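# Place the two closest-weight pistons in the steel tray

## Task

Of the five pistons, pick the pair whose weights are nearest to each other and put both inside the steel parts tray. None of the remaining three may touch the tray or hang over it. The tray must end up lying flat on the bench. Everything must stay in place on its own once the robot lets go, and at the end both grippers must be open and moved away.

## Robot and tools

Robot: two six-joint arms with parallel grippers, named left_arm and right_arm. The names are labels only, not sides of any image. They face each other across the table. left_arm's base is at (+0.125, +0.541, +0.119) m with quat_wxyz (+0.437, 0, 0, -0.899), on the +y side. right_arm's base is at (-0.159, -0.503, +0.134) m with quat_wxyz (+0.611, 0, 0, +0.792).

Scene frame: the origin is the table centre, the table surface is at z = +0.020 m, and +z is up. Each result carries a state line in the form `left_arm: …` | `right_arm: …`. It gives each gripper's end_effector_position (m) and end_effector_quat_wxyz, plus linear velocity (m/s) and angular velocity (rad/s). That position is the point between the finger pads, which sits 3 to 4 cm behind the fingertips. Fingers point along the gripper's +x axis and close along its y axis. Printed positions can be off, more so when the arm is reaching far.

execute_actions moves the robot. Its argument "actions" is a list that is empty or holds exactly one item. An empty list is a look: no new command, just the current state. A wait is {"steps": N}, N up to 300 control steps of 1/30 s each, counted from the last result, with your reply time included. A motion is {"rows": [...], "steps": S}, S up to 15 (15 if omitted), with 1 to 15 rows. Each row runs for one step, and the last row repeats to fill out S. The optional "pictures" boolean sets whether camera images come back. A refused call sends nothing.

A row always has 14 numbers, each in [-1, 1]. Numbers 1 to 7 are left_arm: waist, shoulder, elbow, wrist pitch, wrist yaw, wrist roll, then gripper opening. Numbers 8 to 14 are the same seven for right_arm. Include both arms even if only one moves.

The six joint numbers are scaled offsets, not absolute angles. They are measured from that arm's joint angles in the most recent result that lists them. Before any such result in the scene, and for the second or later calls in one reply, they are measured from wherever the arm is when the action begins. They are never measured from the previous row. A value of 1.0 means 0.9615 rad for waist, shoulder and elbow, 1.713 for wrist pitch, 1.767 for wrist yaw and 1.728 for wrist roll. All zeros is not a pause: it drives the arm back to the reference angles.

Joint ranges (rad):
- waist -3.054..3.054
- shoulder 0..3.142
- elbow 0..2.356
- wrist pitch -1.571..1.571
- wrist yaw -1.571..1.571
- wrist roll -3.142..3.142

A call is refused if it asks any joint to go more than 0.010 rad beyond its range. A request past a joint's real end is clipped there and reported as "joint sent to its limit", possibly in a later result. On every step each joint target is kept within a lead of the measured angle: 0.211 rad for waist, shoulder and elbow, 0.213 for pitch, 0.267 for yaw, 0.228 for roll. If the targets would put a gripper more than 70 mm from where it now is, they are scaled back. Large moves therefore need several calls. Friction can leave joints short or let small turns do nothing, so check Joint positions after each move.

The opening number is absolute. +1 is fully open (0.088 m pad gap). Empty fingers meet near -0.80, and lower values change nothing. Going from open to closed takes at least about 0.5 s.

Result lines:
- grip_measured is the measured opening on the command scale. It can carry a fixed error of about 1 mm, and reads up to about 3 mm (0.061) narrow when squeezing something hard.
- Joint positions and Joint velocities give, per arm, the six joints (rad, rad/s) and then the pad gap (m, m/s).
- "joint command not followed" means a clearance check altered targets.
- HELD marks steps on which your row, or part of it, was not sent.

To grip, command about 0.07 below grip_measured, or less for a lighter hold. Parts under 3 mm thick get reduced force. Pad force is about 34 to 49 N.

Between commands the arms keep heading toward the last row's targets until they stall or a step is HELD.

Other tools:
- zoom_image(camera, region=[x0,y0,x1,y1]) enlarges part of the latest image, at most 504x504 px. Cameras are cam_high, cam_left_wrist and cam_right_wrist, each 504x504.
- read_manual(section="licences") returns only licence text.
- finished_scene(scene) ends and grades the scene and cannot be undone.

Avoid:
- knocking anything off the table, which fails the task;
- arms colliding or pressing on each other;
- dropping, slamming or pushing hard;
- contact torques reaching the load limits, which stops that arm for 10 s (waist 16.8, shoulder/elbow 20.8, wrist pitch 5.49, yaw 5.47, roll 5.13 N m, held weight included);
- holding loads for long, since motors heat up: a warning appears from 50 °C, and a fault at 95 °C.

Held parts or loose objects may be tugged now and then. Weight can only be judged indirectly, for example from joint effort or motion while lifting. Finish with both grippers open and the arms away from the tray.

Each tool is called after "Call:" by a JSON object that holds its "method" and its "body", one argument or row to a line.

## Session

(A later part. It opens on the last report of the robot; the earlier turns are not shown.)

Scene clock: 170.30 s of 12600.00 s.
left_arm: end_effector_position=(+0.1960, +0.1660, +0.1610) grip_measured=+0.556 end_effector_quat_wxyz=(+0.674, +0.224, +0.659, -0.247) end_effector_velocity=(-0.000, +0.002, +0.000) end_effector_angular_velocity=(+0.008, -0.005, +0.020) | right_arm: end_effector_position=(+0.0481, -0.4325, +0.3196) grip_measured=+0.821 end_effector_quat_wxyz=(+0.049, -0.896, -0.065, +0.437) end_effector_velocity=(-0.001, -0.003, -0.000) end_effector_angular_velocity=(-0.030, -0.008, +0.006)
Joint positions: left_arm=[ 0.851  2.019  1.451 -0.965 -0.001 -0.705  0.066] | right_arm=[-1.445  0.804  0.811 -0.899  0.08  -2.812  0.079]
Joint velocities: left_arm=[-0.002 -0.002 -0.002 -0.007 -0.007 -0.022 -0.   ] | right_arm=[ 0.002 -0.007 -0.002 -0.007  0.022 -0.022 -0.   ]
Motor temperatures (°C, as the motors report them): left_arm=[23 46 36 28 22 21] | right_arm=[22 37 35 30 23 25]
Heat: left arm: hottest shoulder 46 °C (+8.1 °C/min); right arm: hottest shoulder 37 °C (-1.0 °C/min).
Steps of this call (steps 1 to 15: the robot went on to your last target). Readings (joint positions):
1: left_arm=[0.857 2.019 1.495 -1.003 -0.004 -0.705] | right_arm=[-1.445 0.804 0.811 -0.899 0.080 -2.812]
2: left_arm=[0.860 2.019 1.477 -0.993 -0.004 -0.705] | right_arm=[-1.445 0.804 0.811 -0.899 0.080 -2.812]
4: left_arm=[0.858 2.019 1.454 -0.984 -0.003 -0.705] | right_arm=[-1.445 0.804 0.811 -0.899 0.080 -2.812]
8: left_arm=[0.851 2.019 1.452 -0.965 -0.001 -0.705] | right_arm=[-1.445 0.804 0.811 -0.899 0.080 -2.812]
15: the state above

Call:
{"method": "execute_actions", "body": {
  "actions": [
    {"rows":[[0,0,-0.02,0.008,0,0,0.45,0,0,0,0,0,0,0.82],[0,0,-0.035,0.016,0,0,0.45,0,0,0,0,0,0,0.82],[0,0,-0.05,0.024,0,0,0.45,0,0,0,0,0,0,0.82],[0,0,-0.065,0.032,0,0,0.45,0,0,0,0,0,0,0.82],[0,0,-0.08,0.04,0,0,0.45,0,0,0,0,0,0,0.82],[0,0,-0.09,0.046,0,0,0.45,0,0,0,0,0,0,0.82],[0,0,-0.098,0.05,0,0,0.45,0,0,0,0,0,0,0.82],[0,0,-0.105,0.054,0,0,0.45,0,0,0,0,0,0,0.82],[0,0,-0.112,0.058,0,0,0.45,0,0,0,0,0,0,0.82],[0,0,-0.118,0.061,0,0,0.45,0,0,0,0,0,0,0.82],[0,0,-0.124,0.064,0,0,0.45,0,0,0,0,0,0,0.82],[0,0,-0.13,0.067,0,0,0.45,0,0,0,0,0,0,0.82],[0,0,-0.136,0.07,0,0,0.45,0,0,0,0,0,0,0.82],[0,0,-0.142,0.073,0,0,0.45,0,0,0,0,0,0,0.82],[0,0,-0.148,0.076,0,0,0.45,0,0,0,0,0,0,0.82]],"steps":15}
  ],
  "pictures": false
}}

Call:
{"method": "execute_actions", "body": {
  "actions": [
    {"steps":10}
  ]
}}

Scene clock: 178.97 s of 12600.00 s.
left_arm: end_effector_position=(+0.1937, +0.1783, +0.1329) grip_measured=+0.556 end_effector_quat_wxyz=(+0.673, +0.225, +0.660, -0.246) end_effector_velocity=(-0.001, +0.017, -0.030) end_effector_angular_velocity=(+0.011, -0.020, -0.009) | right_arm: end_effector_position=(+0.0481, -0.4325, +0.3196) grip_measured=+0.821 end_effector_quat_wxyz=(+0.049, -0.896, -0.065, +0.437) end_effector_velocity=(-0.002, +0.001, -0.002) end_effector_angular_velocity=(-0.011, +0.005, +0.024)
Joint positions: left_arm=[ 0.851  2.019  1.331 -0.849 -0.001 -0.705  0.066] | right_arm=[-1.445  0.804  0.811 -0.899  0.08  -2.812  0.079]
Joint velocities: left_arm=[-0.002 -0.002 -0.134  0.125 -0.022  0.007 -0.   ] | right_arm=[ 0.002 -0.002 -0.002 -0.007 -0.007 -0.022 -0.   ]
Motor temperatures (°C, as the motors report them): left_arm=[23 45 36 28 22 21] | right_arm=[22 37 35 30 23 25]
Heat: left arm: hottest shoulder 45 °C (+6.1 °C/min); right arm: hottest shoulder 37 °C (-1.0 °C/min).
Steps of this call (steps 1 to 15: the robot went on to your last target; steps 16 to 90: nothing new was sent; then 5.17 s passed at rest; steps 91 to 105: all 15 steps of this action). Readings (joint positions):
91: left_arm=[0.851 2.019 1.449 -0.962 -0.001 -0.705] | right_arm=[-1.445 0.804 0.811 -0.899 0.080 -2.812]
92: left_arm=[0.851 2.019 1.444 -0.955 -0.001 -0.705] | right_arm=[-1.445 0.804 0.811 -0.899 0.080 -2.812]
94: left_arm=[0.851 2.019 1.426 -0.934 -0.001 -0.705] | right_arm=[-1.445 0.804 0.811 -0.899 0.080 -2.812]
98: left_arm=[0.851 2.019 1.377 -0.896 -0.001 -0.705] | right_arm=[-1.445 0.804 0.811 -0.899 0.080 -2.812]
105: the state above

Scene clock: 179.30 s of 12600.00 s.
left_arm: end_effector_position=(+0.1937, +0.1788, +0.1314) grip_measured=+0.556 end_effector_quat_wxyz=(+0.673, +0.225, +0.660, -0.246) end_effector_velocity=(-0.002, +0.002, +0.000) end_effector_angular_velocity=(+0.006, +0.009, +0.005) | right_arm: end_effector_position=(+0.0481, -0.4325, +0.3196) grip_measured=+0.821 end_effector_quat_wxyz=(+0.049, -0.896, -0.065, +0.437) end_effector_velocity=(-0.002, +0.001, -0.002) end_effector_angular_velocity=(+0.009, +0.012, +0.012)
Joint positions: left_arm=[ 0.851  2.019  1.324 -0.841 -0.001 -0.705  0.066] | right_arm=[-1.445  0.804  0.811 -0.899  0.08  -2.812  0.079]
Joint velocities: left_arm=[-0.002 -0.002 -0.002 -0.007  0.007 -0.007 -0.   ] | right_arm=[-0.007 -0.002 -0.002 -0.007 -0.022 -0.007 -0.   ]
Motor temperatures (°C, as the motors report them): left_arm=[23 45 36 28 22 21] | right_arm=[22 37 35 30 23 25]
Heat: left arm: hottest shoulder 45 °C (+6.0 °C/min); right arm: hottest shoulder 37 °C (-1.0 °C/min).
Steps of this call (steps 1 to 10: the robot went on to your last target). Readings (joint positions):
1: left_arm=[0.851 2.019 1.328 -0.846 -0.001 -0.705] | right_arm=[-1.445 0.804 0.811 -0.899 0.080 -2.812]
2: left_arm=[0.851 2.019 1.326 -0.844 -0.001 -0.705] | right_arm=[-1.445 0.804 0.811 -0.899 0.080 -2.812]
4: left_arm=[0.851 2.019 1.325 -0.842 -0.001 -0.705] | right_arm=[-1.445 0.804 0.811 -0.899 0.080 -2.812]
8: left_arm=[0.851 2.019 1.324 -0.841 -0.001 -0.705] | right_arm=[-1.445 0.804 0.811 -0.899 0.080 -2.812]
10: the state above

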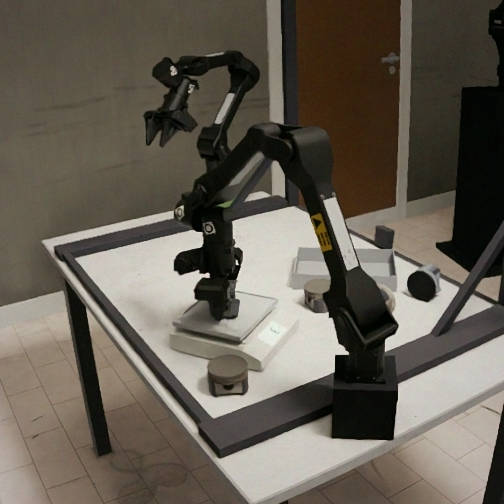

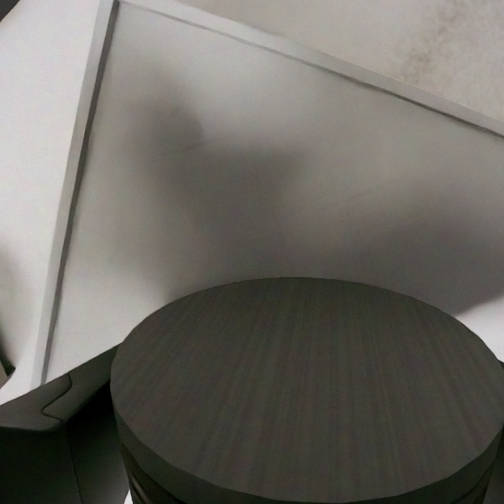

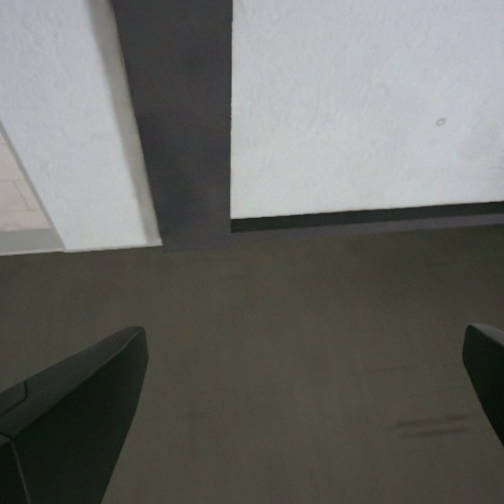

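Call:
{"method": "execute_actions", "body": {
  "actions": [
    {"rows":[[0,0,0,0,0,0,1,0,0,0,0,0,0,0.82]],"steps":10}
  ],
  "pictures": false
}}

Call:
{"method": "execute_actions", "body": {
  "actions": [
    {"steps":60}
  ]
}}

Call:
{"method": "zoom_image", "body": {
  "camera": "cam_high",
  "region": [240,305,305,360]
}}

Scene clock: 183.00 s of 12600.00 s.
left_arm: end_effector_position=(+0.1937, +0.1785, +0.1313) grip_measured=+0.974 end_effector_quat_wxyz=(+0.673, +0.225, +0.660, -0.247) end_effector_velocity=(+0.002, +0.003, +0.000) end_effector_angular_velocity=(+0.011, -0.020, +0.006) | right_arm: end_effector_position=(+0.0481, -0.4325, +0.3196) grip_measured=+0.821 end_effector_quat_wxyz=(+0.049, -0.896, -0.065, +0.437) end_effector_velocity=(-0.002, -0.000, -0.002) end_effector_angular_velocity=(-0.002, +0.008, +0.008)
Joint positions: left_arm=[ 0.851  2.019  1.324 -0.839 -0.001 -0.705  0.087] | right_arm=[-1.445  0.804  0.811 -0.899  0.08  -2.812  0.079]
Joint velocities: left_arm=[-0.002 -0.002 -0.002 -0.007 -0.022 -0.007  0.006] | right_arm=[-0.002 -0.002 -0.002 -0.007 -0.007 -0.007 -0.   ]
Motor temperatures (°C, as the motors report them): left_arm=[23 45 36 28 22 21] | right_arm=[22 37 35 30 23 25]
Heat: left arm: hottest shoulder 45 °C (+6.1 °C/min); right arm: hottest shoulder 37 °C (-1.0 °C/min).
Steps of this call (steps 1 to 15: the robot went on to your last target; steps 16 to 90: nothing new was sent; then 0.37 s passed at rest; steps 91 to 100: all 10 steps of this action). Readings (joint positions):
91: left_arm=[0.851 2.019 1.324 -0.840 -0.001 -0.705] | right_arm=[-1.445 0.804 0.811 -0.899 0.080 -2.812]
92: left_arm=[0.851 2.019 1.324 -0.838 -0.001 -0.705] | right_arm=[-1.445 0.804 0.811 -0.899 0.080 -2.812]
94: left_arm=[0.851 2.019 1.324 -0.839 -0.001 -0.705] | right_arm=[-1.445 0.804 0.811 -0.899 0.080 -2.812]
98: left_arm=[0.851 2.019 1.324 -0.839 -0.001 -0.705] | right_arm=[-1.445 0.804 0.811 -0.899 0.080 -2.812]
100: the state above

Scene clock: 185.00 s of 12600.00 s.
left_arm: end_effector_position=(+0.1937, +0.1785, +0.1313) grip_measured=+0.985 end_effector_quat_wxyz=(+0.673, +0.225, +0.660, -0.247) end_effector_velocity=(-0.002, -0.000, +0.003) end_effector_angular_velocity=(-0.001, -0.008, -0.014) | right_arm: end_effector_position=(+0.0481, -0.4325, +0.3196) grip_measured=+0.821 end_effector_quat_wxyz=(+0.049, -0.896, -0.065, +0.437) end_effector_velocity=(-0.001, -0.002, -0.001) end_effector_angular_velocity=(-0.012, +0.003, -0.001)
Joint positions: left_arm=[ 0.851  2.019  1.324 -0.839 -0.001 -0.705  0.087] | right_arm=[-1.445  0.804  0.811 -0.899  0.08  -2.812  0.079]
Joint velocities: left_arm=[-0.007 -0.007  0.002 -0.007 -0.007  0.007 -0.   ] | right_arm=[-0.002 -0.002 -0.002 -0.007  0.007 -0.007 -0.   ]
Motor temperatures (°C, as the motors report them): left_arm=[23 44 36 28 22 21] | right_arm=[22 37 35 30 23 25]
Heat: left arm: hottest shoulder 44 °C (+4.0 °C/min); right arm: hottest shoulder 37 °C (-1.0 °C/min).
Steps of this call (steps 1 to 15: the robot went on to your last target; steps 16 to 60: nothing new was sent). Readings (joint positions):
1: left_arm=[0.851 2.019 1.324 -0.839 -0.001 -0.705] | right_arm=[-1.445 0.804 0.811 -0.899 0.080 -2.812]
2: left_arm=[0.851 2.019 1.324 -0.839 -0.001 -0.705] | right_arm=[-1.445 0.804 0.811 -0.899 0.080 -2.812]
4: left_arm=[0.851 2.019 1.324 -0.839 -0.001 -0.705] | right_arm=[-1.445 0.804 0.811 -0.899 0.080 -2.812]
8: left_arm=[0.851 2.019 1.324 -0.839 -0.001 -0.705] | right_arm=[-1.445 0.804 0.811 -0.899 0.080 -2.812]
60: the state above
All arms were judged still, so your last target was given up. Only a new action makes them travel on or press farther. Fingers that are still opening or closing keep moving.

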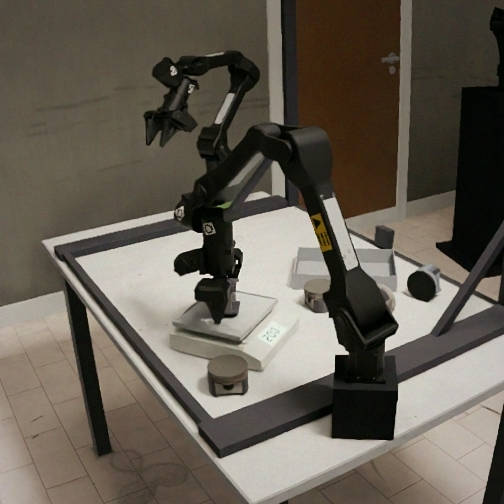

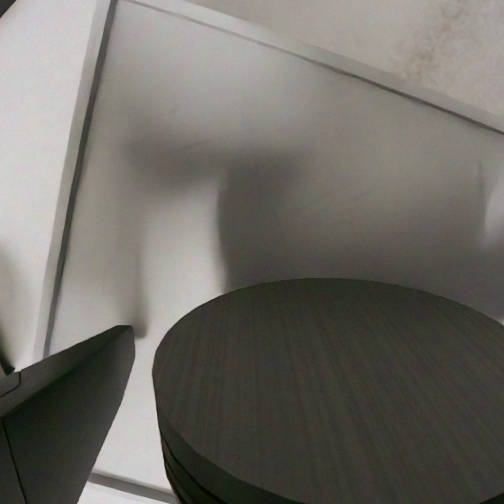

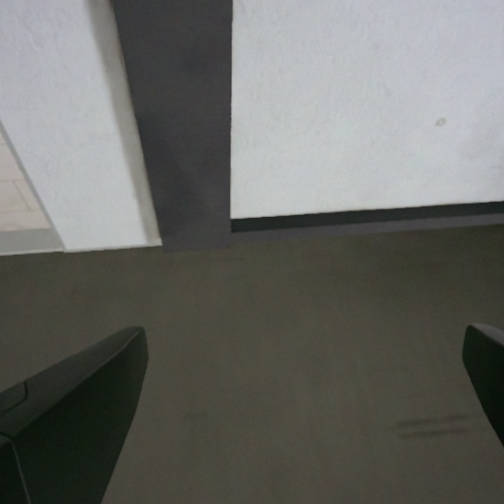

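Region (240, 305, 305, 360) of cam_high's 504x504 image, scaled by 7.754, with more detail than that image has; it fills the top 426 rows of this view, and the rest is white.

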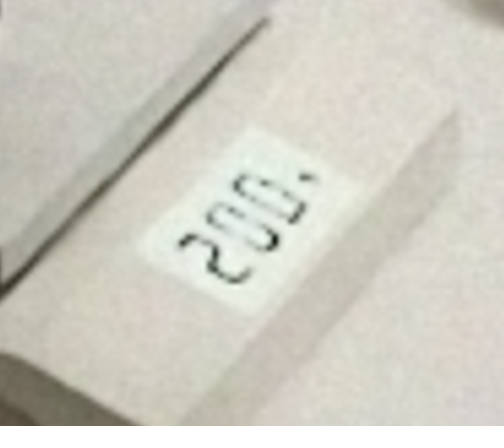

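Call:
{"method": "execute_actions", "body": {
  "actions": [
    {"rows":[[-0.022,0,0,0.017,0,0,1,0,0,0,0,0,0,0.82]],"steps":12}
  ],
  "pictures": false
}}

Call:
{"method": "execute_actions", "body": {
  "actions": [
    {"steps":60}
  ]
}}

Call:
{"method": "zoom_image", "body": {
  "camera": "cam_high",
  "region": [240,305,305,360]
}}

Scene clock: 189.60 s of 12600.00 s.
left_arm: end_effector_position=(+0.1879, +0.1714, +0.1316) grip_measured=+0.985 end_effector_quat_wxyz=(+0.676, +0.223, +0.652, -0.261) end_effector_velocity=(-0.004, -0.004, +0.003) end_effector_angular_velocity=(-0.020, +0.018, -0.011) | right_arm: end_effector_position=(+0.0481, -0.4325, +0.3196) grip_measured=+0.821 end_effector_quat_wxyz=(+0.049, -0.896, -0.065, +0.437) end_effector_velocity=(-0.004, -0.003, -0.002) end_effector_angular_velocity=(-0.016, +0.013, -0.001)
Joint positions: left_arm=[ 0.832  2.019  1.324 -0.812 -0.002 -0.705  0.087] | right_arm=[-1.445  0.804  0.811 -0.899  0.08  -2.812  0.079]
Joint velocities: left_arm=[-0.002 -0.007  0.002  0.007  0.022  0.007 -0.   ] | right_arm=[-0.002 -0.007 -0.002 -0.022  0.007 -0.007 -0.   ]
Motor temperatures (°C, as the motors report them): left_arm=[23 44 36 28 22 21] | right_arm=[22 37 35 30 23 25]
Heat: left arm: hottest shoulder 44 °C (+3.0 °C/min); right arm: hottest shoulder 37 °C (-1.0 °C/min).
Steps of this call (steps 1 to 126: nothing new was sent; steps 127 to 138: all 12 steps of this action). Readings (joint positions):
127: left_arm=[0.851 2.019 1.324 -0.837 -0.001 -0.705] | right_arm=[-1.445 0.804 0.811 -0.899 0.080 -2.812]
128: left_arm=[0.848 2.019 1.324 -0.829 -0.001 -0.705] | right_arm=[-1.445 0.804 0.811 -0.899 0.080 -2.812]
130: left_arm=[0.840 2.019 1.324 -0.818 -0.002 -0.705] | right_arm=[-1.445 0.804 0.811 -0.899 0.080 -2.812]
134: left_arm=[0.833 2.019 1.324 -0.813 -0.002 -0.705] | right_arm=[-1.445 0.804 0.811 -0.899 0.080 -2.812]
138: the state above

Scene clock: 191.60 s of 12600.00 s.
left_arm: end_effector_position=(+0.1879, +0.1713, +0.1316) grip_measured=+0.985 end_effector_quat_wxyz=(+0.676, +0.222, +0.652, -0.261) end_effector_velocity=(+0.002, +0.002, +0.000) end_effector_angular_velocity=(+0.008, -0.006, +0.010) | right_arm: end_effector_position=(+0.0481, -0.4325, +0.3196) grip_measured=+0.821 end_effector_quat_wxyz=(+0.049, -0.896, -0.065, +0.437) end_effector_velocity=(-0.003, +0.002, -0.004) end_effector_angular_velocity=(+0.007, +0.017, +0.017)
Joint positions: left_arm=[ 0.832  2.019  1.324 -0.811 -0.002 -0.705  0.087] | right_arm=[-1.445  0.804  0.811 -0.899  0.08  -2.812  0.079]
Joint velocities: left_arm=[ 0.002 -0.002 -0.002 -0.007 -0.007 -0.007  0.   ] | right_arm=[-0.002 -0.002 -0.007 -0.007 -0.022 -0.007 -0.   ]
Motor temperatures (°C, as the motors report them): left_arm=[23 44 36 28 22 21] | right_arm=[22 37 35 30 23 25]
Heat: left arm: hottest shoulder 44 °C (+3.0 °C/min); right arm: hottest shoulder 37 °C (-1.0 °C/min).
Steps of this call (steps 1 to 15: the robot went on to your last target; steps 16 to 60: nothing new was sent). Readings (joint positions):
1: left_arm=[0.832 2.019 1.324 -0.812 -0.002 -0.705] | right_arm=[-1.445 0.804 0.811 -0.899 0.080 -2.812]
2: left_arm=[0.832 2.019 1.324 -0.812 -0.002 -0.705] | right_arm=[-1.445 0.804 0.811 -0.899 0.080 -2.812]
4: left_arm=[0.832 2.019 1.324 -0.812 -0.002 -0.705] | right_arm=[-1.445 0.804 0.811 -0.899 0.080 -2.812]
8: left_arm=[0.832 2.019 1.324 -0.811 -0.002 -0.705] | right_arm=[-1.445 0.804 0.811 -0.899 0.080 -2.812]
60: the state above
All arms were judged still, so your last target was given up. Only a new action makes them travel on or press farther. Fingers that are still opening or closing keep moving.

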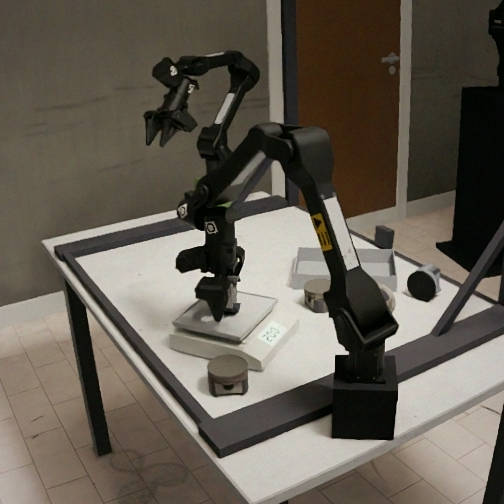

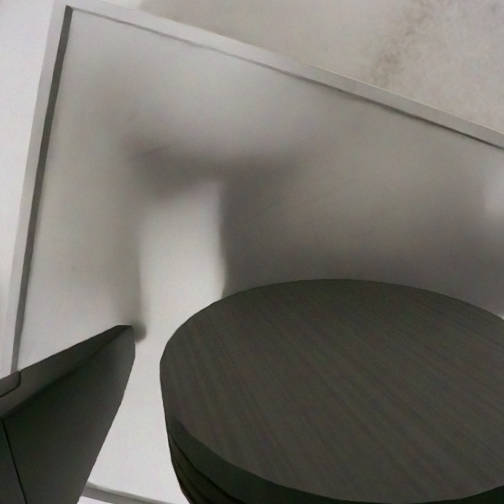

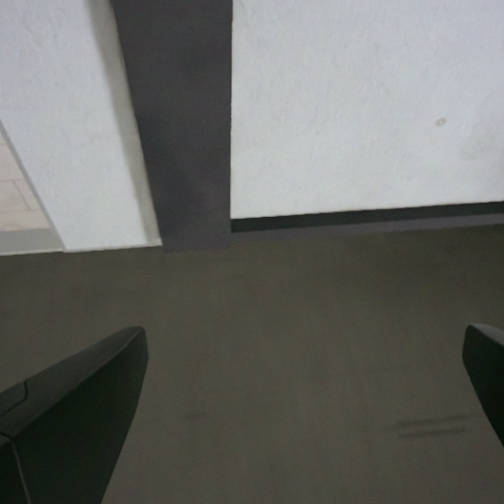

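Region (240, 305, 305, 360) of cam_high's 504x504 image, scaled by 7.754, with more detail than that image has; it fills the top 426 rows of this view, and the rest is white.

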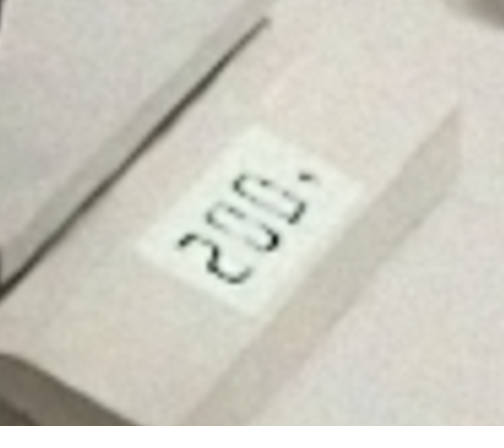

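Call:
{"method": "execute_actions", "body": {
  "actions": [
    {"rows":[[0,0,0,0,0,0,0.93,0,0,0,0,0,0,0.82],[0,0,0,0,0,0,0.88,0,0,0,0,0,0,0.82],[0,0,0,0,0,0,0.83,0,0,0,0,0,0,0.82],[0,0,0,0,0,0,0.78,0,0,0,0,0,0,0.82],[0,0,0,0,0,0,0.73,0,0,0,0,0,0,0.82],[0,0,0,0,0,0,0.68,0,0,0,0,0,0,0.82],[0,0,0,0,0,0,0.64,0,0,0,0,0,0,0.82],[0,0,0,0,0,0,0.6,0,0,0,0,0,0,0.82],[0,0,0,0,0,0,0.56,0,0,0,0,0,0,0.82],[0,0,0,0,0,0,0.52,0,0,0,0,0,0,0.82],[0,0,0,0,0,0,0.48,0,0,0,0,0,0,0.82],[0,0,0,0,0,0,0.45,0,0,0,0,0,0,0.82]],"steps":15}
  ],
  "pictures": false
}}

Call:
{"method": "execute_actions", "body": {
  "actions": [
    {"rows":[[0,-0.03,0,-0.01,0,0,0.45,0,0,0,0,0,0,0.82],[0,-0.06,0,-0.025,0,0,0.45,0,0,0,0,0,0,0.82],[0,-0.09,0,-0.045,0,0,0.45,0,0,0,0,0,0,0.82],[0,-0.12,0,-0.065,0,0,0.45,0,0,0,0,0,0,0.82],[0,-0.15,0,-0.085,0,0,0.45,0,0,0,0,0,0,0.82],[-0.04,-0.18,-0.03,-0.095,0,0.04,0.45,0,0,0,0,0,0,0.82],[-0.09,-0.21,-0.06,-0.095,0,0.08,0.45,0,0,0,0,0,0,0.82],[-0.14,-0.24,-0.1,-0.095,0,0.12,0.45,0,0,0,0,0,0,0.82],[-0.19,-0.27,-0.14,-0.095,0,0.16,0.45,0,0,0,0,0,0,0.82],[-0.24,-0.3,-0.18,-0.095,0,0.2,0.45,0,0,0,0,0,0,0.82],[-0.29,-0.33,-0.22,-0.095,0,0.24,0.45,0,0,0,0,0,0,0.82],[-0.35,-0.36,-0.26,-0.095,0,0.28,0.45,0,0,0,0,0,0,0.82],[-0.41,-0.4,-0.29,-0.095,0,0.33,0.45,0,0,0,0,0,0,0.82],[-0.46,-0.43,-0.32,-0.095,0,0.37,0.45,0,0,0,0,0,0,0.82],[-0.5,-0.455,-0.352,-0.095,0,0.408,0.45,0,0,0,0,0,0,0.82]],"steps":15}
  ],
  "pictures": false
}}

Call:
{"method": "execute_actions", "body": {
  "actions": [
    {"steps":20}
  ]
}}

Scene clock: 205.43 s of 12600.00 s.
left_arm: end_effector_position=(+0.1879, +0.1713, +0.1316) grip_measured=+0.540 end_effector_quat_wxyz=(+0.676, +0.222, +0.652, -0.261) end_effector_velocity=(-0.002, +0.004, -0.003) end_effector_angular_velocity=(+0.018, -0.004, +0.000) | right_arm: end_effector_position=(+0.0481, -0.4325, +0.3196) grip_measured=+0.821 end_effector_quat_wxyz=(+0.049, -0.896, -0.065, +0.437) end_effector_velocity=(-0.005, -0.001, -0.005) end_effector_angular_velocity=(-0.018, +0.024, +0.019)
Joint positions: left_arm=[ 0.832  2.019  1.324 -0.811 -0.002 -0.705  0.065] | right_arm=[-1.445  0.804  0.811 -0.899  0.08  -2.812  0.079]
Joint velocities: left_arm=[-0.007  0.002 -0.007 -0.007 -0.007 -0.007 -0.   ] | right_arm=[-0.002 -0.002 -0.007 -0.022 -0.007 -0.022 -0.   ]
Motor temperatures (°C, as the motors report them): left_arm=[23 42 36 28 22 21] | right_arm=[22 37 35 30 23 25]
Heat: left arm: hottest shoulder 42 °C (-1.0 °C/min); right arm: hottest shoulder 37 °C (-1.0 °C/min).
Steps of this call (steps 1 to 400: nothing new was sent; steps 401 to 415: all 15 steps of this action). Readings (joint positions):
401: left_arm=[0.832 2.019 1.324 -0.811 -0.002 -0.705] | right_arm=[-1.445 0.804 0.811 -0.899 0.080 -2.812]
402: left_arm=[0.832 2.019 1.324 -0.811 -0.002 -0.705] | right_arm=[-1.445 0.804 0.811 -0.899 0.080 -2.812]
404: left_arm=[0.832 2.019 1.324 -0.811 -0.002 -0.705] | right_arm=[-1.445 0.804 0.811 -0.899 0.080 -2.812]
408: left_arm=[0.832 2.019 1.324 -0.811 -0.002 -0.705] | right_arm=[-1.445 0.804 0.811 -0.899 0.080 -2.812]
415: the state above

Scene clock: 205.93 s of 12600.00 s.
left_arm: end_effector_position=(+0.0647, +0.2661, +0.1790) grip_measured=+0.540 end_effector_quat_wxyz=(+0.486, +0.513, +0.485, -0.516) end_effector_velocity=(-0.371, +0.376, -0.043) end_effector_angular_velocity=(+0.271, -0.062, -3.673) | right_arm: end_effector_position=(+0.0481, -0.4325, +0.3196) grip_measured=+0.821 end_effector_quat_wxyz=(+0.049, -0.896, -0.065, +0.437) end_effector_velocity=(-0.002, -0.000, -0.001) end_effector_angular_velocity=(-0.000, +0.003, +0.008)
Joint positions: left_arm=[ 0.449  1.662  1.066 -0.97   0.001 -0.158  0.065] | right_arm=[-1.445  0.804  0.811 -0.899  0.08  -2.812  0.079]
Joint velocities: left_arm=[-1.57  -0.774 -1.033 -0.022  0.007  2.103  0.   ] | right_arm=[-0.002 -0.007 -0.002 -0.007 -0.007 -0.007 -0.   ]
Motor temperatures (°C, as the motors report them): left_arm=[23 43 36 28 22 21] | right_arm=[22 37 35 30 23 25]
Heat: left arm: hottest shoulder 43 °C (+0.0 °C/min); right arm: hottest shoulder 37 °C (-1.0 °C/min).
Steps of this call (steps 1 to 15: all 15 steps of this action). Readings (joint positions):
1: left_arm=[0.832 2.017 1.324 -0.812 -0.002 -0.705] | right_arm=[-1.445 0.804 0.811 -0.899 0.080 -2.812]
2: left_arm=[0.832 2.012 1.324 -0.818 -0.002 -0.705] | right_arm=[-1.445 0.804 0.811 -0.899 0.080 -2.812]
4: left_arm=[0.832 1.988 1.324 -0.867 -0.002 -0.705] | right_arm=[-1.445 0.804 0.811 -0.899 0.080 -2.812]
8: left_arm=[0.801 1.876 1.290 -0.943 -0.011 -0.609] | right_arm=[-1.445 0.804 0.811 -0.899 0.080 -2.812]
15: the state above

Scene clock: 206.60 s of 12600.00 s.
left_arm: end_effector_position=(+0.0447, +0.2930, +0.1782) grip_measured=+0.540 end_effector_quat_wxyz=(+0.415, +0.574, +0.418, -0.569) end_effector_velocity=(+0.003, +0.000, -0.000) end_effector_angular_velocity=(+0.000, -0.023, -0.010) | right_arm: end_effector_position=(+0.0481, -0.4325, +0.3196) grip_measured=+0.821 end_effector_quat_wxyz=(+0.049, -0.896, -0.065, +0.437) end_effector_velocity=(-0.002, -0.006, -0.003) end_effector_angular_velocity=(-0.011, +0.018, -0.038)
Joint positions: left_arm=[ 0.351  1.597  0.993 -0.976 -0.001 -0.002  0.065] | right_arm=[-1.445  0.804  0.811 -0.899  0.08  -2.812  0.079]
Joint velocities: left_arm=[-0.002  0.002  0.002 -0.007 -0.022  0.007 -0.   ] | right_arm=[-0.007 -0.002 -0.002 -0.022  0.022  0.022  0.   ]
Motor temperatures (°C, as the motors report them): left_arm=[23 42 36 28 22 21] | right_arm=[22 37 35 30 23 25]
Heat: left arm: hottest shoulder 42 °C (-1.0 °C/min); right arm: hottest shoulder 37 °C (-1.0 °C/min).
Steps of this call (steps 1 to 20: the robot went on to your last target). Readings (joint positions):
1: left_arm=[0.403 1.641 1.038 -0.974 0.005 -0.104] | right_arm=[-1.445 0.804 0.811 -0.899 0.080 -2.812]
2: left_arm=[0.372 1.624 1.019 -0.979 0.009 -0.069] | right_arm=[-1.445 0.804 0.811 -0.899 0.080 -2.812]
4: left_arm=[0.350 1.607 1.001 -0.979 0.007 -0.032] | right_arm=[-1.445 0.804 0.811 -0.899 0.080 -2.812]
8: left_arm=[0.351 1.598 0.995 -0.976 -0.001 -0.008] | right_arm=[-1.445 0.804 0.811 -0.899 0.080 -2.812]
20: the state above

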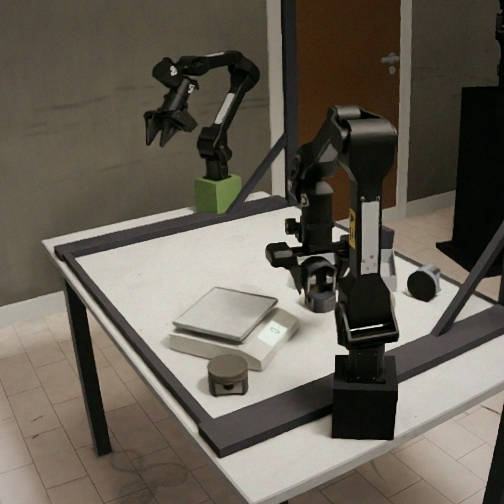

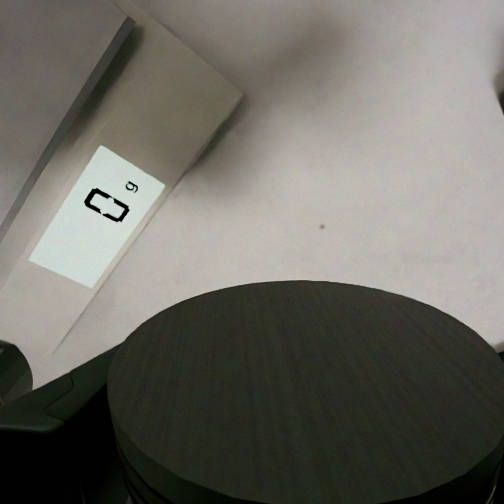

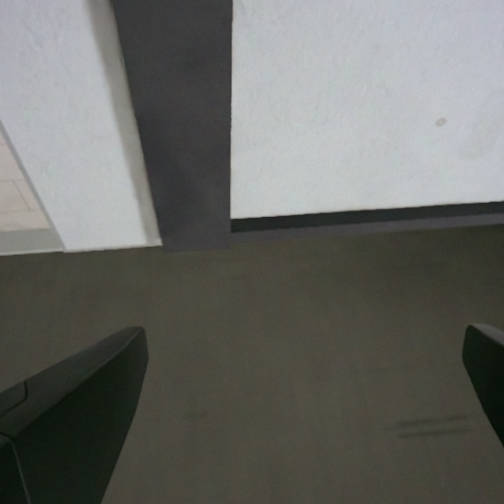

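Call:
{"method": "execute_actions", "body": {
  "actions": [
    {"rows":[[-0.03,0.025,-0.025,0.02,0,0,0.45,0,0,0,0,0,0,0.82],[-0.06,0.05,-0.05,0.045,0,0,0.45,0,0,0,0,0,0,0.82],[-0.08,0.075,-0.075,0.07,0,0,0.45,0,0,0,0,0,0,0.82],[-0.08,0.1,-0.1,0.1,0,0,0.45,0,0,0,0,0,0,0.82],[-0.08,0.125,-0.12,0.125,0,0,0.45,0,0,0,0,0,0,0.82],[-0.08,0.15,-0.14,0.15,0,0,0.45,0,0,0,0,0,0,0.82],[-0.08,0.175,-0.16,0.175,0,0,0.45,0,0,0,0,0,0,0.82],[-0.08,0.195,-0.18,0.2,0,0,0.45,0,0,0,0,0,0,0.82],[-0.08,0.215,-0.195,0.22,0,0,0.45,0,0,0,0,0,0,0.82],[-0.08,0.23,-0.21,0.24,0,0,0.45,0,0,0,0,0,0,0.82],[-0.08,0.24,-0.22,0.255,0,0,0.45,0,0,0,0,0,0,0.82],[-0.08,0.25,-0.228,0.265,0,0,0.45,0,0,0,0,0,0,0.82],[-0.08,0.257,-0.234,0.272,0,0,0.45,0,0,0,0,0,0,0.82],[-0.08,0.263,-0.24,0.279,0,0,0.45,0,0,0,0,0,0,0.82]],"steps":15}
  ],
  "pictures": false
}}

Call:
{"method": "execute_actions", "body": {
  "actions": [
    {"steps":12}
  ],
  "pictures": false
}}

Call:
{"method": "execute_actions", "body": {
  "actions": [
    {"rows":[[0,0.015,0,0.003,0,0,0.45,0,0,0,0,0,0,0.82],[0,0.02,0,0.006,0,0,0.45,0,0,0,0,0,0,0.82],[0,0.025,0,0.009,0,0,0.45,0,0,0,0,0,0,0.82],[0,0.03,0,0.012,0,0,0.45,0,0,0,0,0,0,0.82],[0,0.035,0,0.015,0,0,0.45,0,0,0,0,0,0,0.82],[0,0.04,0,0.017,0,0,0.45,0,0,0,0,0,0,0.82]],"steps":15}
  ],
  "pictures": false
}}

Scene clock: 217.37 s of 12600.00 s.
left_arm: end_effector_position=(+0.0269, +0.3014, +0.0760) grip_measured=+0.540 end_effector_quat_wxyz=(+0.392, +0.590, +0.397, -0.584) end_effector_velocity=(+0.007, +0.011, -0.067) end_effector_angular_velocity=(-0.020, -0.016, +0.019) | right_arm: end_effector_position=(+0.0481, -0.4325, +0.3196) grip_measured=+0.821 end_effector_quat_wxyz=(+0.049, -0.896, -0.065, +0.437) end_effector_velocity=(-0.003, +0.002, -0.004) end_effector_angular_velocity=(-0.002, +0.014, +0.028)
Joint positions: left_arm=[ 0.276  1.831  0.778 -0.529  0.001 -0.002  0.065] | right_arm=[-1.445  0.804  0.811 -0.899  0.08  -2.812  0.079]
Joint velocities: left_arm=[-0.002  0.168 -0.149  0.33  -0.022 -0.022 -0.   ] | right_arm=[-0.002 -0.002 -0.007 -0.007 -0.022 -0.022 -0.   ]
Motor temperatures (°C, as the motors report them): left_arm=[23 41 35 28 22 21] | right_arm=[22 37 36 30 23 25]
Heat: left arm: hottest shoulder 41 °C (-3.0 °C/min); right arm: hottest shoulder 37 °C (-1.0 °C/min).
Steps of this call (steps 1 to 15: the robot went on to your last target; steps 16 to 90: nothing new was sent; then 7.27 s passed at rest; steps 91 to 105: all 15 steps of this action). Readings (joint positions):
91: left_arm=[0.349 1.598 0.990 -0.969 -0.002 -0.002] | right_arm=[-1.445 0.804 0.811 -0.899 0.080 -2.812]
92: left_arm=[0.341 1.602 0.981 -0.951 -0.004 -0.002] | right_arm=[-1.445 0.804 0.811 -0.899 0.080 -2.812]
94: left_arm=[0.309 1.627 0.955 -0.884 -0.003 -0.002] | right_arm=[-1.445 0.804 0.811 -0.899 0.080 -2.812]
98: left_arm=[0.276 1.725 0.873 -0.727 0.001 -0.002] | right_arm=[-1.445 0.804 0.811 -0.899 0.080 -2.812]
105: the state above

Scene clock: 217.77 s of 12600.00 s.
left_arm: end_effector_position=(+0.0265, +0.3004, +0.0723) grip_measured=+0.540 end_effector_quat_wxyz=(+0.394, +0.587, +0.395, -0.587) end_effector_velocity=(+0.000, +0.006, +0.000) end_effector_angular_velocity=(+0.023, -0.002, -0.010) | right_arm: end_effector_position=(+0.0481, -0.4325, +0.3196) grip_measured=+0.821 end_effector_quat_wxyz=(+0.049, -0.896, -0.065, +0.437) end_effector_velocity=(-0.002, -0.000, -0.002) end_effector_angular_velocity=(+0.007, +0.010, -0.004)
Joint positions: left_arm=[ 0.276  1.84   0.769 -0.5    0.001 -0.002  0.065] | right_arm=[-1.445  0.804  0.811 -0.899  0.08  -2.812  0.079]
Joint velocities: left_arm=[-0.002 -0.002 -0.002 -0.022  0.007  0.007 -0.   ] | right_arm=[-0.002 -0.002 -0.002 -0.007 -0.007  0.007 -0.   ]
Motor temperatures (°C, as the motors report them): left_arm=[23 41 35 28 22 21] | right_arm=[22 37 36 30 23 25]
Heat: left arm: hottest shoulder 41 °C (-3.0 °C/min); right arm: hottest shoulder 37 °C (-1.0 °C/min).
Steps of this call (steps 1 to 12: the robot went on to your last target). Readings (joint positions):
1: left_arm=[0.276 1.835 0.774 -0.519 0.001 -0.002] | right_arm=[-1.445 0.804 0.811 -0.899 0.080 -2.812]
2: left_arm=[0.276 1.838 0.771 -0.514 0.001 -0.002] | right_arm=[-1.445 0.804 0.811 -0.899 0.080 -2.812]
4: left_arm=[0.276 1.839 0.769 -0.506 0.001 -0.002] | right_arm=[-1.445 0.804 0.811 -0.899 0.080 -2.812]
8: left_arm=[0.276 1.839 0.769 -0.501 0.001 -0.002] | right_arm=[-1.445 0.804 0.811 -0.899 0.080 -2.812]
12: the state above

Scene clock: 218.27 s of 12600.00 s.
left_arm: end_effector_position=(+0.0258, +0.2986, +0.0658) grip_measured=+0.540 end_effector_quat_wxyz=(+0.394, +0.587, +0.395, -0.587) end_effector_velocity=(+0.001, +0.001, -0.001) end_effector_angular_velocity=(-0.005, -0.006, +0.005) | right_arm: end_effector_position=(+0.0481, -0.4325, +0.3196) grip_measured=+0.821 end_effector_quat_wxyz=(+0.049, -0.896, -0.065, +0.437) end_effector_velocity=(+0.003, +0.002, +0.004) end_effector_angular_velocity=(+0.011, -0.024, +0.008)
Joint positions: left_arm=[ 0.276  1.867  0.769 -0.473  0.001 -0.002  0.065] | right_arm=[-1.445  0.804  0.811 -0.899  0.08  -2.812  0.079]
Joint velocities: left_arm=[-0.002 -0.002 -0.007  0.007 -0.007 -0.007 -0.   ] | right_arm=[-0.002 -0.002  0.002  0.022 -0.007 -0.007 -0.   ]
Motor temperatures (°C, as the motors report them): left_arm=[23 41 35 28 22 21] | right_arm=[22 37 36 30 23 25]
Heat: left arm: hottest shoulder 41 °C (-3.0 °C/min); right arm: hottest shoulder 37 °C (-1.0 °C/min).
Steps of this call (steps 1 to 15: all 15 steps of this action). Readings (joint positions):
1: left_arm=[0.276 1.840 0.769 -0.500 0.001 -0.002] | right_arm=[-1.445 0.804 0.811 -0.899 0.080 -2.812]
2: left_arm=[0.276 1.842 0.769 -0.498 0.001 -0.002] | right_arm=[-1.445 0.804 0.811 -0.899 0.080 -2.812]
4: left_arm=[0.276 1.848 0.769 -0.490 0.001 -0.002] | right_arm=[-1.445 0.804 0.811 -0.899 0.080 -2.812]
8: left_arm=[0.276 1.864 0.769 -0.477 0.001 -0.002] | right_arm=[-1.445 0.804 0.811 -0.899 0.080 -2.812]
15: the state above

Call:
{"method": "execute_actions", "body": {
  "actions": [
    {"rows":[[0,0,0,0,0,0,0.52,0,0,0,0,0,0,0.82],[0,0,0,0,0,0,0.56,0,0,0,0,0,0,0.82],[0,0,0,0,0,0,0.6,0,0,0,0,0,0,0.82],[0,0,0,0,0,0,0.65,0,0,0,0,0,0,0.82],[0,0,0,0,0,0,1,0,0,0,0,0,0,0.82]],"steps":12}
  ],
  "pictures": false
}}

Call:
{"method": "execute_actions", "body": {
  "actions": [
    {"rows":[[0,-0.03,0.025,-0.02,0,0,1,0,0,0,0,0,0,0.82],[0,-0.06,0.05,-0.05,0,0,1,0,0,0,0,0,0,0.82],[0,-0.09,0.075,-0.08,0,0,1,0,0,0,0,0,0,0.82],[0,-0.12,0.1,-0.11,0,0,1,0,0,0,0,0,0,0.82],[0,-0.15,0.13,-0.14,0,0,1,0,0,0,0,0,0,0.82],[0,-0.18,0.16,-0.18,0,0,1,0,0,0,0,0,0,0.82],[0,-0.21,0.19,-0.21,0,0,1,0,0,0,0,0,0,0.82],[0,-0.24,0.22,-0.25,0,0,1,0,0,0,0,0,0,0.82],[0,-0.27,0.25,-0.28,0,0,1,0,0,0,0,0,0,0.82],[0,-0.31,0.28,-0.32,0,0,1,0,0,0,0,0,0,0.82],[0,-0.31,0.28,-0.32,0,0,1,0,0,0,0,0,0,0.82],[0.1,-0.31,0.28,-0.32,0,0,1,0,0,0,0,0,0,0.82],[0.2,-0.31,0.28,-0.32,0,0,1,0,0,0,0,0,0,0.82],[1,-0.31,0.28,-0.32,0,0,1,0,0,0,0,0,0,0.82]],"steps":15}
  ],
  "pictures": false
}}

Call:
{"method": "execute_actions", "body": {
  "actions": [
    {"steps":35}
  ]
}}

Scene clock: 227.40 s of 12600.00 s.
left_arm: end_effector_position=(+0.0258, +0.2986, +0.0658) grip_measured=+0.966 end_effector_quat_wxyz=(+0.394, +0.587, +0.395, -0.587) end_effector_velocity=(-0.001, +0.003, +0.000) end_effector_angular_velocity=(+0.010, +0.004, +0.005) | right_arm: end_effector_position=(+0.0481, -0.4325, +0.3196) grip_measured=+0.821 end_effector_quat_wxyz=(+0.049, -0.896, -0.065, +0.437) end_effector_velocity=(-0.002, -0.000, -0.002) end_effector_angular_velocity=(-0.011, +0.005, +0.019)
Joint positions: left_arm=[ 0.276  1.867  0.769 -0.473  0.001 -0.002  0.086] | right_arm=[-1.445  0.804  0.811 -0.899  0.08  -2.812  0.079]
Joint velocities: left_arm=[-0.002 -0.002 -0.002 -0.007  0.007 -0.007  0.012] | right_arm=[-0.002 -0.002 -0.002 -0.007 -0.007 -0.022 -0.   ]
Motor temperatures (°C, as the motors report them): left_arm=[23 39 35 28 22 21] | right_arm=[22 37 36 30 23 25]
Heat: left arm: hottest shoulder 39 °C (-6.0 °C/min); right arm: hottest shoulder 37 °C (+0.0 °C/min).
Steps of this call (steps 1 to 15: the robot went on to your last target; steps 16 to 90: nothing new was sent; then 5.73 s passed at rest; steps 91 to 102: all 12 steps of this action). Readings (joint positions):
91: left_arm=[0.276 1.867 0.769 -0.473 0.001 -0.002] | right_arm=[-1.445 0.804 0.811 -0.899 0.080 -2.812]
92: left_arm=[0.276 1.867 0.769 -0.473 0.001 -0.002] | right_arm=[-1.445 0.804 0.811 -0.899 0.080 -2.812]
94: left_arm=[0.276 1.867 0.769 -0.473 0.001 -0.002] | right_arm=[-1.445 0.804 0.811 -0.899 0.080 -2.812]
98: left_arm=[0.276 1.867 0.769 -0.473 0.001 -0.002] | right_arm=[-1.445 0.804 0.811 -0.899 0.080 -2.812]
102: the state above

Scene clock: 227.90 s of 12600.00 s.
left_arm: end_effector_position=(+0.0615, +0.2781, +0.1953) grip_measured=+0.985 end_effector_quat_wxyz=(+0.446, +0.541, +0.432, -0.568) end_effector_velocity=(+0.542, -0.113, +0.021) end_effector_angular_velocity=(+0.067, -0.174, +1.975) | right_arm: end_effector_position=(+0.0481, -0.4325, +0.3196) grip_measured=+0.821 end_effector_quat_wxyz=(+0.049, -0.896, -0.065, +0.437) end_effector_velocity=(+0.001, +0.001, -0.000) end_effector_angular_velocity=(-0.007, -0.004, +0.019)
Joint positions: left_arm=[ 0.431  1.571  1.037 -0.995  0.007 -0.002  0.087] | right_arm=[-1.445  0.804  0.811 -0.899  0.08  -2.812  0.079]
Joint velocities: left_arm=[ 1.961 -0.007  0.085 -0.198 -0.154 -0.007 -0.   ] | right_arm=[-0.002  0.002 -0.002  0.007 -0.007 -0.022 -0.   ]
Motor temperatures (°C, as the motors report them): left_arm=[23 39 35 28 22 21] | right_arm=[22 37 36 30 23 25]
Heat: left arm: hottest shoulder 39 °C (-6.1 °C/min); right arm: hottest shoulder 37 °C (+0.0 °C/min).
Steps of this call (steps 1 to 15: all 15 steps of this action). Readings (joint positions):
1: left_arm=[0.276 1.865 0.771 -0.479 0.001 -0.002] | right_arm=[-1.445 0.804 0.811 -0.899 0.080 -2.812]
2: left_arm=[0.276 1.859 0.779 -0.501 0.001 -0.002] | right_arm=[-1.445 0.804 0.811 -0.899 0.080 -2.812]
4: left_arm=[0.276 1.828 0.805 -0.576 0.001 -0.002] | right_arm=[-1.445 0.804 0.811 -0.899 0.080 -2.812]
8: left_arm=[0.276 1.717 0.909 -0.768 0.001 -0.002] | right_arm=[-1.445 0.804 0.811 -0.899 0.080 -2.812]
15: the state above

Scene clock: 229.07 s of 12600.00 s.
left_arm: end_effector_position=(+0.2687, +0.3174, +0.1954) grip_measured=+0.985 end_effector_quat_wxyz=(+0.627, +0.336, +0.614, -0.341) end_effector_velocity=(-0.000, +0.001, +0.001) end_effector_angular_velocity=(+0.006, -0.005, +0.005) | right_arm: end_effector_position=(+0.0481, -0.4325, +0.3196) grip_measured=+0.821 end_effector_quat_wxyz=(+0.049, -0.896, -0.065, +0.437) end_effector_velocity=(-0.002, -0.000, -0.002) end_effector_angular_velocity=(-0.002, +0.008, +0.008)
Joint positions: left_arm=[ 1.234  1.571  1.038 -1.019 -0.002 -0.002  0.087] | right_arm=[-1.445  0.804  0.811 -0.899  0.08  -2.812  0.079]
Joint velocities: left_arm=[-0.002 -0.002  0.002 -0.007 -0.007 -0.007 -0.   ] | right_arm=[-0.002 -0.002 -0.002 -0.007 -0.007 -0.007 -0.   ]
Motor temperatures (°C, as the motors report them): left_arm=[23 39 35 28 22 21] | right_arm=[22 37 36 30 23 25]
Heat: left arm: hottest shoulder 39 °C (-7.1 °C/min); right arm: hottest shoulder 37 °C (+0.0 °C/min).
Steps of this call (steps 1 to 30: the robot went on to your last target; steps 31 to 35: nothing new was sent). Readings (joint positions):
1: left_arm=[0.498 1.571 1.038 -1.002 0.004 -0.002] | right_arm=[-1.445 0.804 0.811 -0.899 0.080 -2.812]
2: left_arm=[0.564 1.571 1.038 -1.008 0.002 -0.002] | right_arm=[-1.445 0.804 0.811 -0.899 0.080 -2.812]
4: left_arm=[0.695 1.571 1.038 -1.014 0.002 -0.002] | right_arm=[-1.445 0.804 0.811 -0.899 0.080 -2.812]
8: left_arm=[0.954 1.571 1.038 -1.015 0.002 -0.002] | right_arm=[-1.445 0.804 0.811 -0.899 0.080 -2.812]
35: the state above
All arms were judged still, so your last target was given up. Only a new action makes them travel on or press farther. Fingers that are still opening or closing keep moving.

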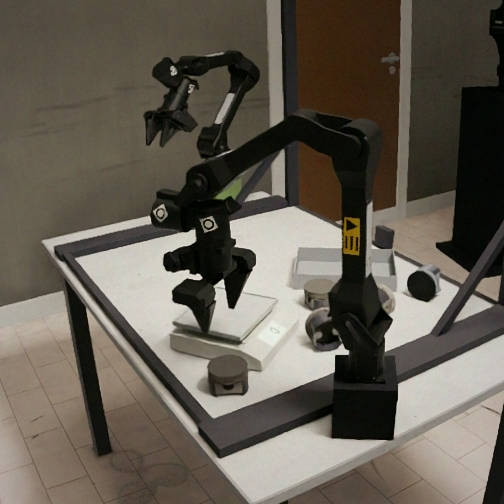

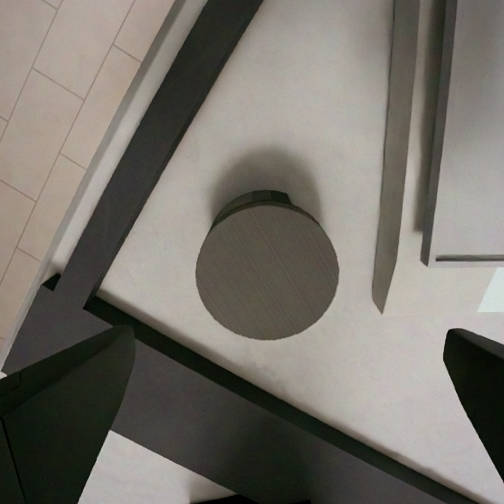

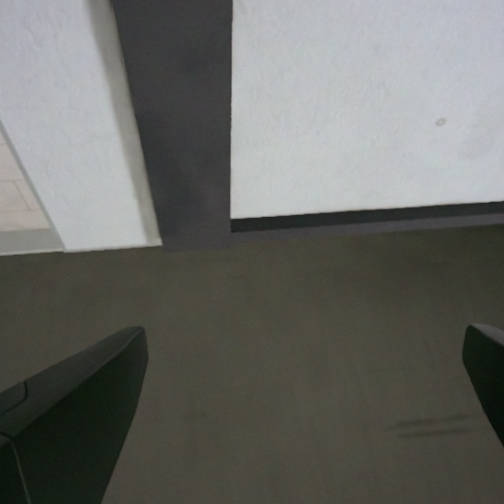

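Call:
{"method": "execute_actions", "body": {
  "actions": [
    {"rows":[[0.03,0.015,-0.03,0.015,0,0.05,1,0,0,0,0,0,0,0.82],[0.03,0.03,-0.06,0.035,0,0.1,1,0,0,0,0,0,0,0.82],[0.03,0.045,-0.09,0.055,0,0.15,1,0,0,0,0,0,0,0.82],[0.03,0.06,-0.12,0.075,0,0.2,1,0,0,0,0,0,0,0.82],[0.03,0.07,-0.15,0.1,0,0.25,1,0,0,0,0,0,0,0.82],[0.03,0.08,-0.18,0.12,0,0.3,1,0,0,0,0,0,0,0.82],[0.03,0.09,-0.21,0.14,0,0.32,1,0,0,0,0,0,0,0.82],[0.03,0.1,-0.23,0.16,0,0.32,1,0,0,0,0,0,0,0.82],[0.03,0.109,-0.249,0.181,0,0.32,1,0,0,0,0,0,0,0.82]],"steps":15}
  ],
  "pictures": false
}}

Call:
{"method": "execute_actions", "body": {
  "actions": [
    {"steps":10}
  ]
}}

Scene clock: 237.50 s of 12600.00 s.
left_arm: end_effector_position=(+0.2655, +0.3338, +0.1212) grip_measured=+0.985 end_effector_quat_wxyz=(+0.512, +0.487, +0.514, -0.486) end_effector_velocity=(+0.016, -0.023, -0.001) end_effector_angular_velocity=(-0.107, -0.081, -0.068) | right_arm: end_effector_position=(+0.0481, -0.4325, +0.3196) grip_measured=+0.821 end_effector_quat_wxyz=(+0.049, -0.896, -0.065, +0.437) end_effector_velocity=(-0.002, +0.002, -0.002) end_effector_angular_velocity=(+0.018, +0.014, +0.006)
Joint positions: left_arm=[ 1.26   1.666  0.809 -0.718 -0.001  0.543  0.087] | right_arm=[-1.445  0.804  0.811 -0.899  0.08  -2.812  0.079]
Joint velocities: left_arm=[-0.002 -0.002 -0.007  0.139 -0.007  0.066 -0.   ] | right_arm=[-0.002 -0.002 -0.002 -0.007 -0.022  0.007  0.   ]
Motor temperatures (°C, as the motors report them): left_arm=[23 38 35 28 22 21] | right_arm=[22 37 36 30 23 25]
Heat: left arm: hottest shoulder 38 °C (-7.1 °C/min); right arm: hottest shoulder 37 °C (+0.0 °C/min).
Steps of this call (steps 1 to 90: nothing new was sent; then 4.93 s passed at rest; steps 91 to 105: all 15 steps of this action). Readings (joint positions):
91: left_arm=[1.237 1.571 1.036 -1.016 -0.001 0.016] | right_arm=[-1.445 0.804 0.811 -0.899 0.080 -2.812]
92: left_arm=[1.243 1.571 1.027 -1.001 -0.001 0.059] | right_arm=[-1.445 0.804 0.811 -0.899 0.080 -2.812]
94: left_arm=[1.255 1.582 0.993 -0.949 -0.001 0.187] | right_arm=[-1.445 0.804 0.811 -0.899 0.080 -2.812]
98: left_arm=[1.260 1.632 0.883 -0.823 -0.001 0.448] | right_arm=[-1.445 0.804 0.811 -0.899 0.080 -2.812]
105: the state above

Scene clock: 237.83 s of 12600.00 s.
left_arm: end_effector_position=(+0.2660, +0.3330, +0.1209) grip_measured=+0.985 end_effector_quat_wxyz=(+0.512, +0.488, +0.511, -0.488) end_effector_velocity=(+0.002, +0.004, +0.000) end_effector_angular_velocity=(+0.018, -0.014, +0.024) | right_arm: end_effector_position=(+0.0481, -0.4325, +0.3196) grip_measured=+0.821 end_effector_quat_wxyz=(+0.049, -0.896, -0.065, +0.437) end_effector_velocity=(-0.002, -0.000, -0.002) end_effector_angular_velocity=(-0.011, +0.005, +0.019)
Joint positions: left_arm=[ 1.26   1.666  0.808 -0.712 -0.001  0.549  0.087] | right_arm=[-1.445  0.804  0.811 -0.899  0.08  -2.812  0.079]
Joint velocities: left_arm=[ 0.002 -0.002 -0.002 -0.007 -0.022 -0.022 -0.   ] | right_arm=[-0.002 -0.002 -0.002 -0.007 -0.007 -0.022 -0.   ]
Motor temperatures (°C, as the motors report them): left_arm=[23 38 35 28 22 21] | right_arm=[22 37 36 30 23 25]
Heat: left arm: hottest shoulder 38 °C (-7.1 °C/min); right arm: hottest shoulder 37 °C (+0.0 °C/min).
Steps of this call (steps 1 to 10: the robot went on to your last target). Readings (joint positions):
1: left_arm=[1.260 1.666 0.809 -0.714 -0.001 0.545] | right_arm=[-1.445 0.804 0.811 -0.899 0.080 -2.812]
2: left_arm=[1.260 1.666 0.809 -0.714 -0.001 0.546] | right_arm=[-1.445 0.804 0.811 -0.899 0.080 -2.812]
4: left_arm=[1.260 1.666 0.809 -0.713 -0.001 0.547] | right_arm=[-1.445 0.804 0.811 -0.899 0.080 -2.812]
8: left_arm=[1.260 1.666 0.808 -0.712 -0.001 0.549] | right_arm=[-1.445 0.804 0.811 -0.899 0.080 -2.812]
10: the state above

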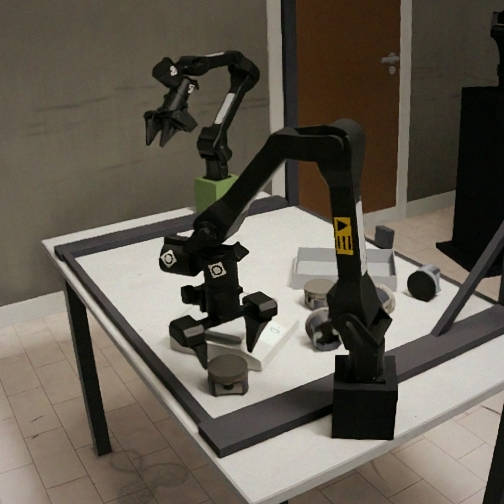

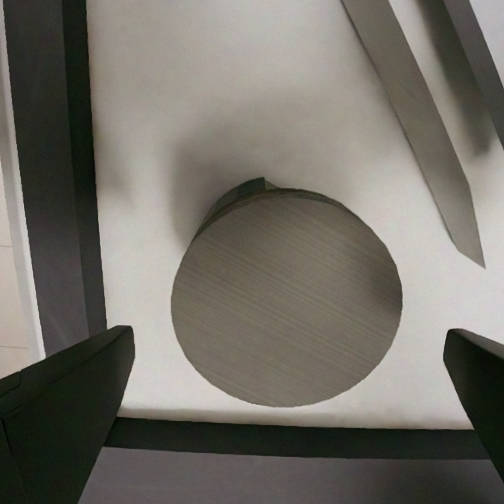

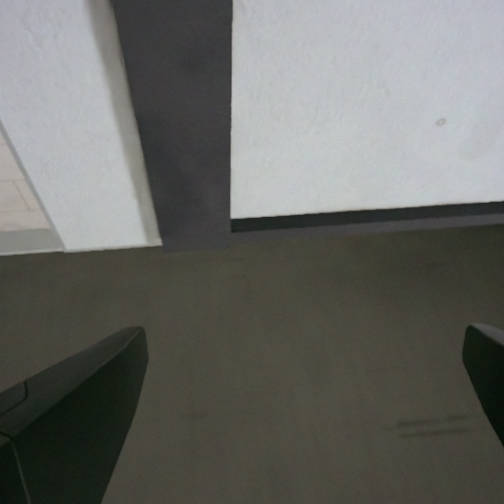

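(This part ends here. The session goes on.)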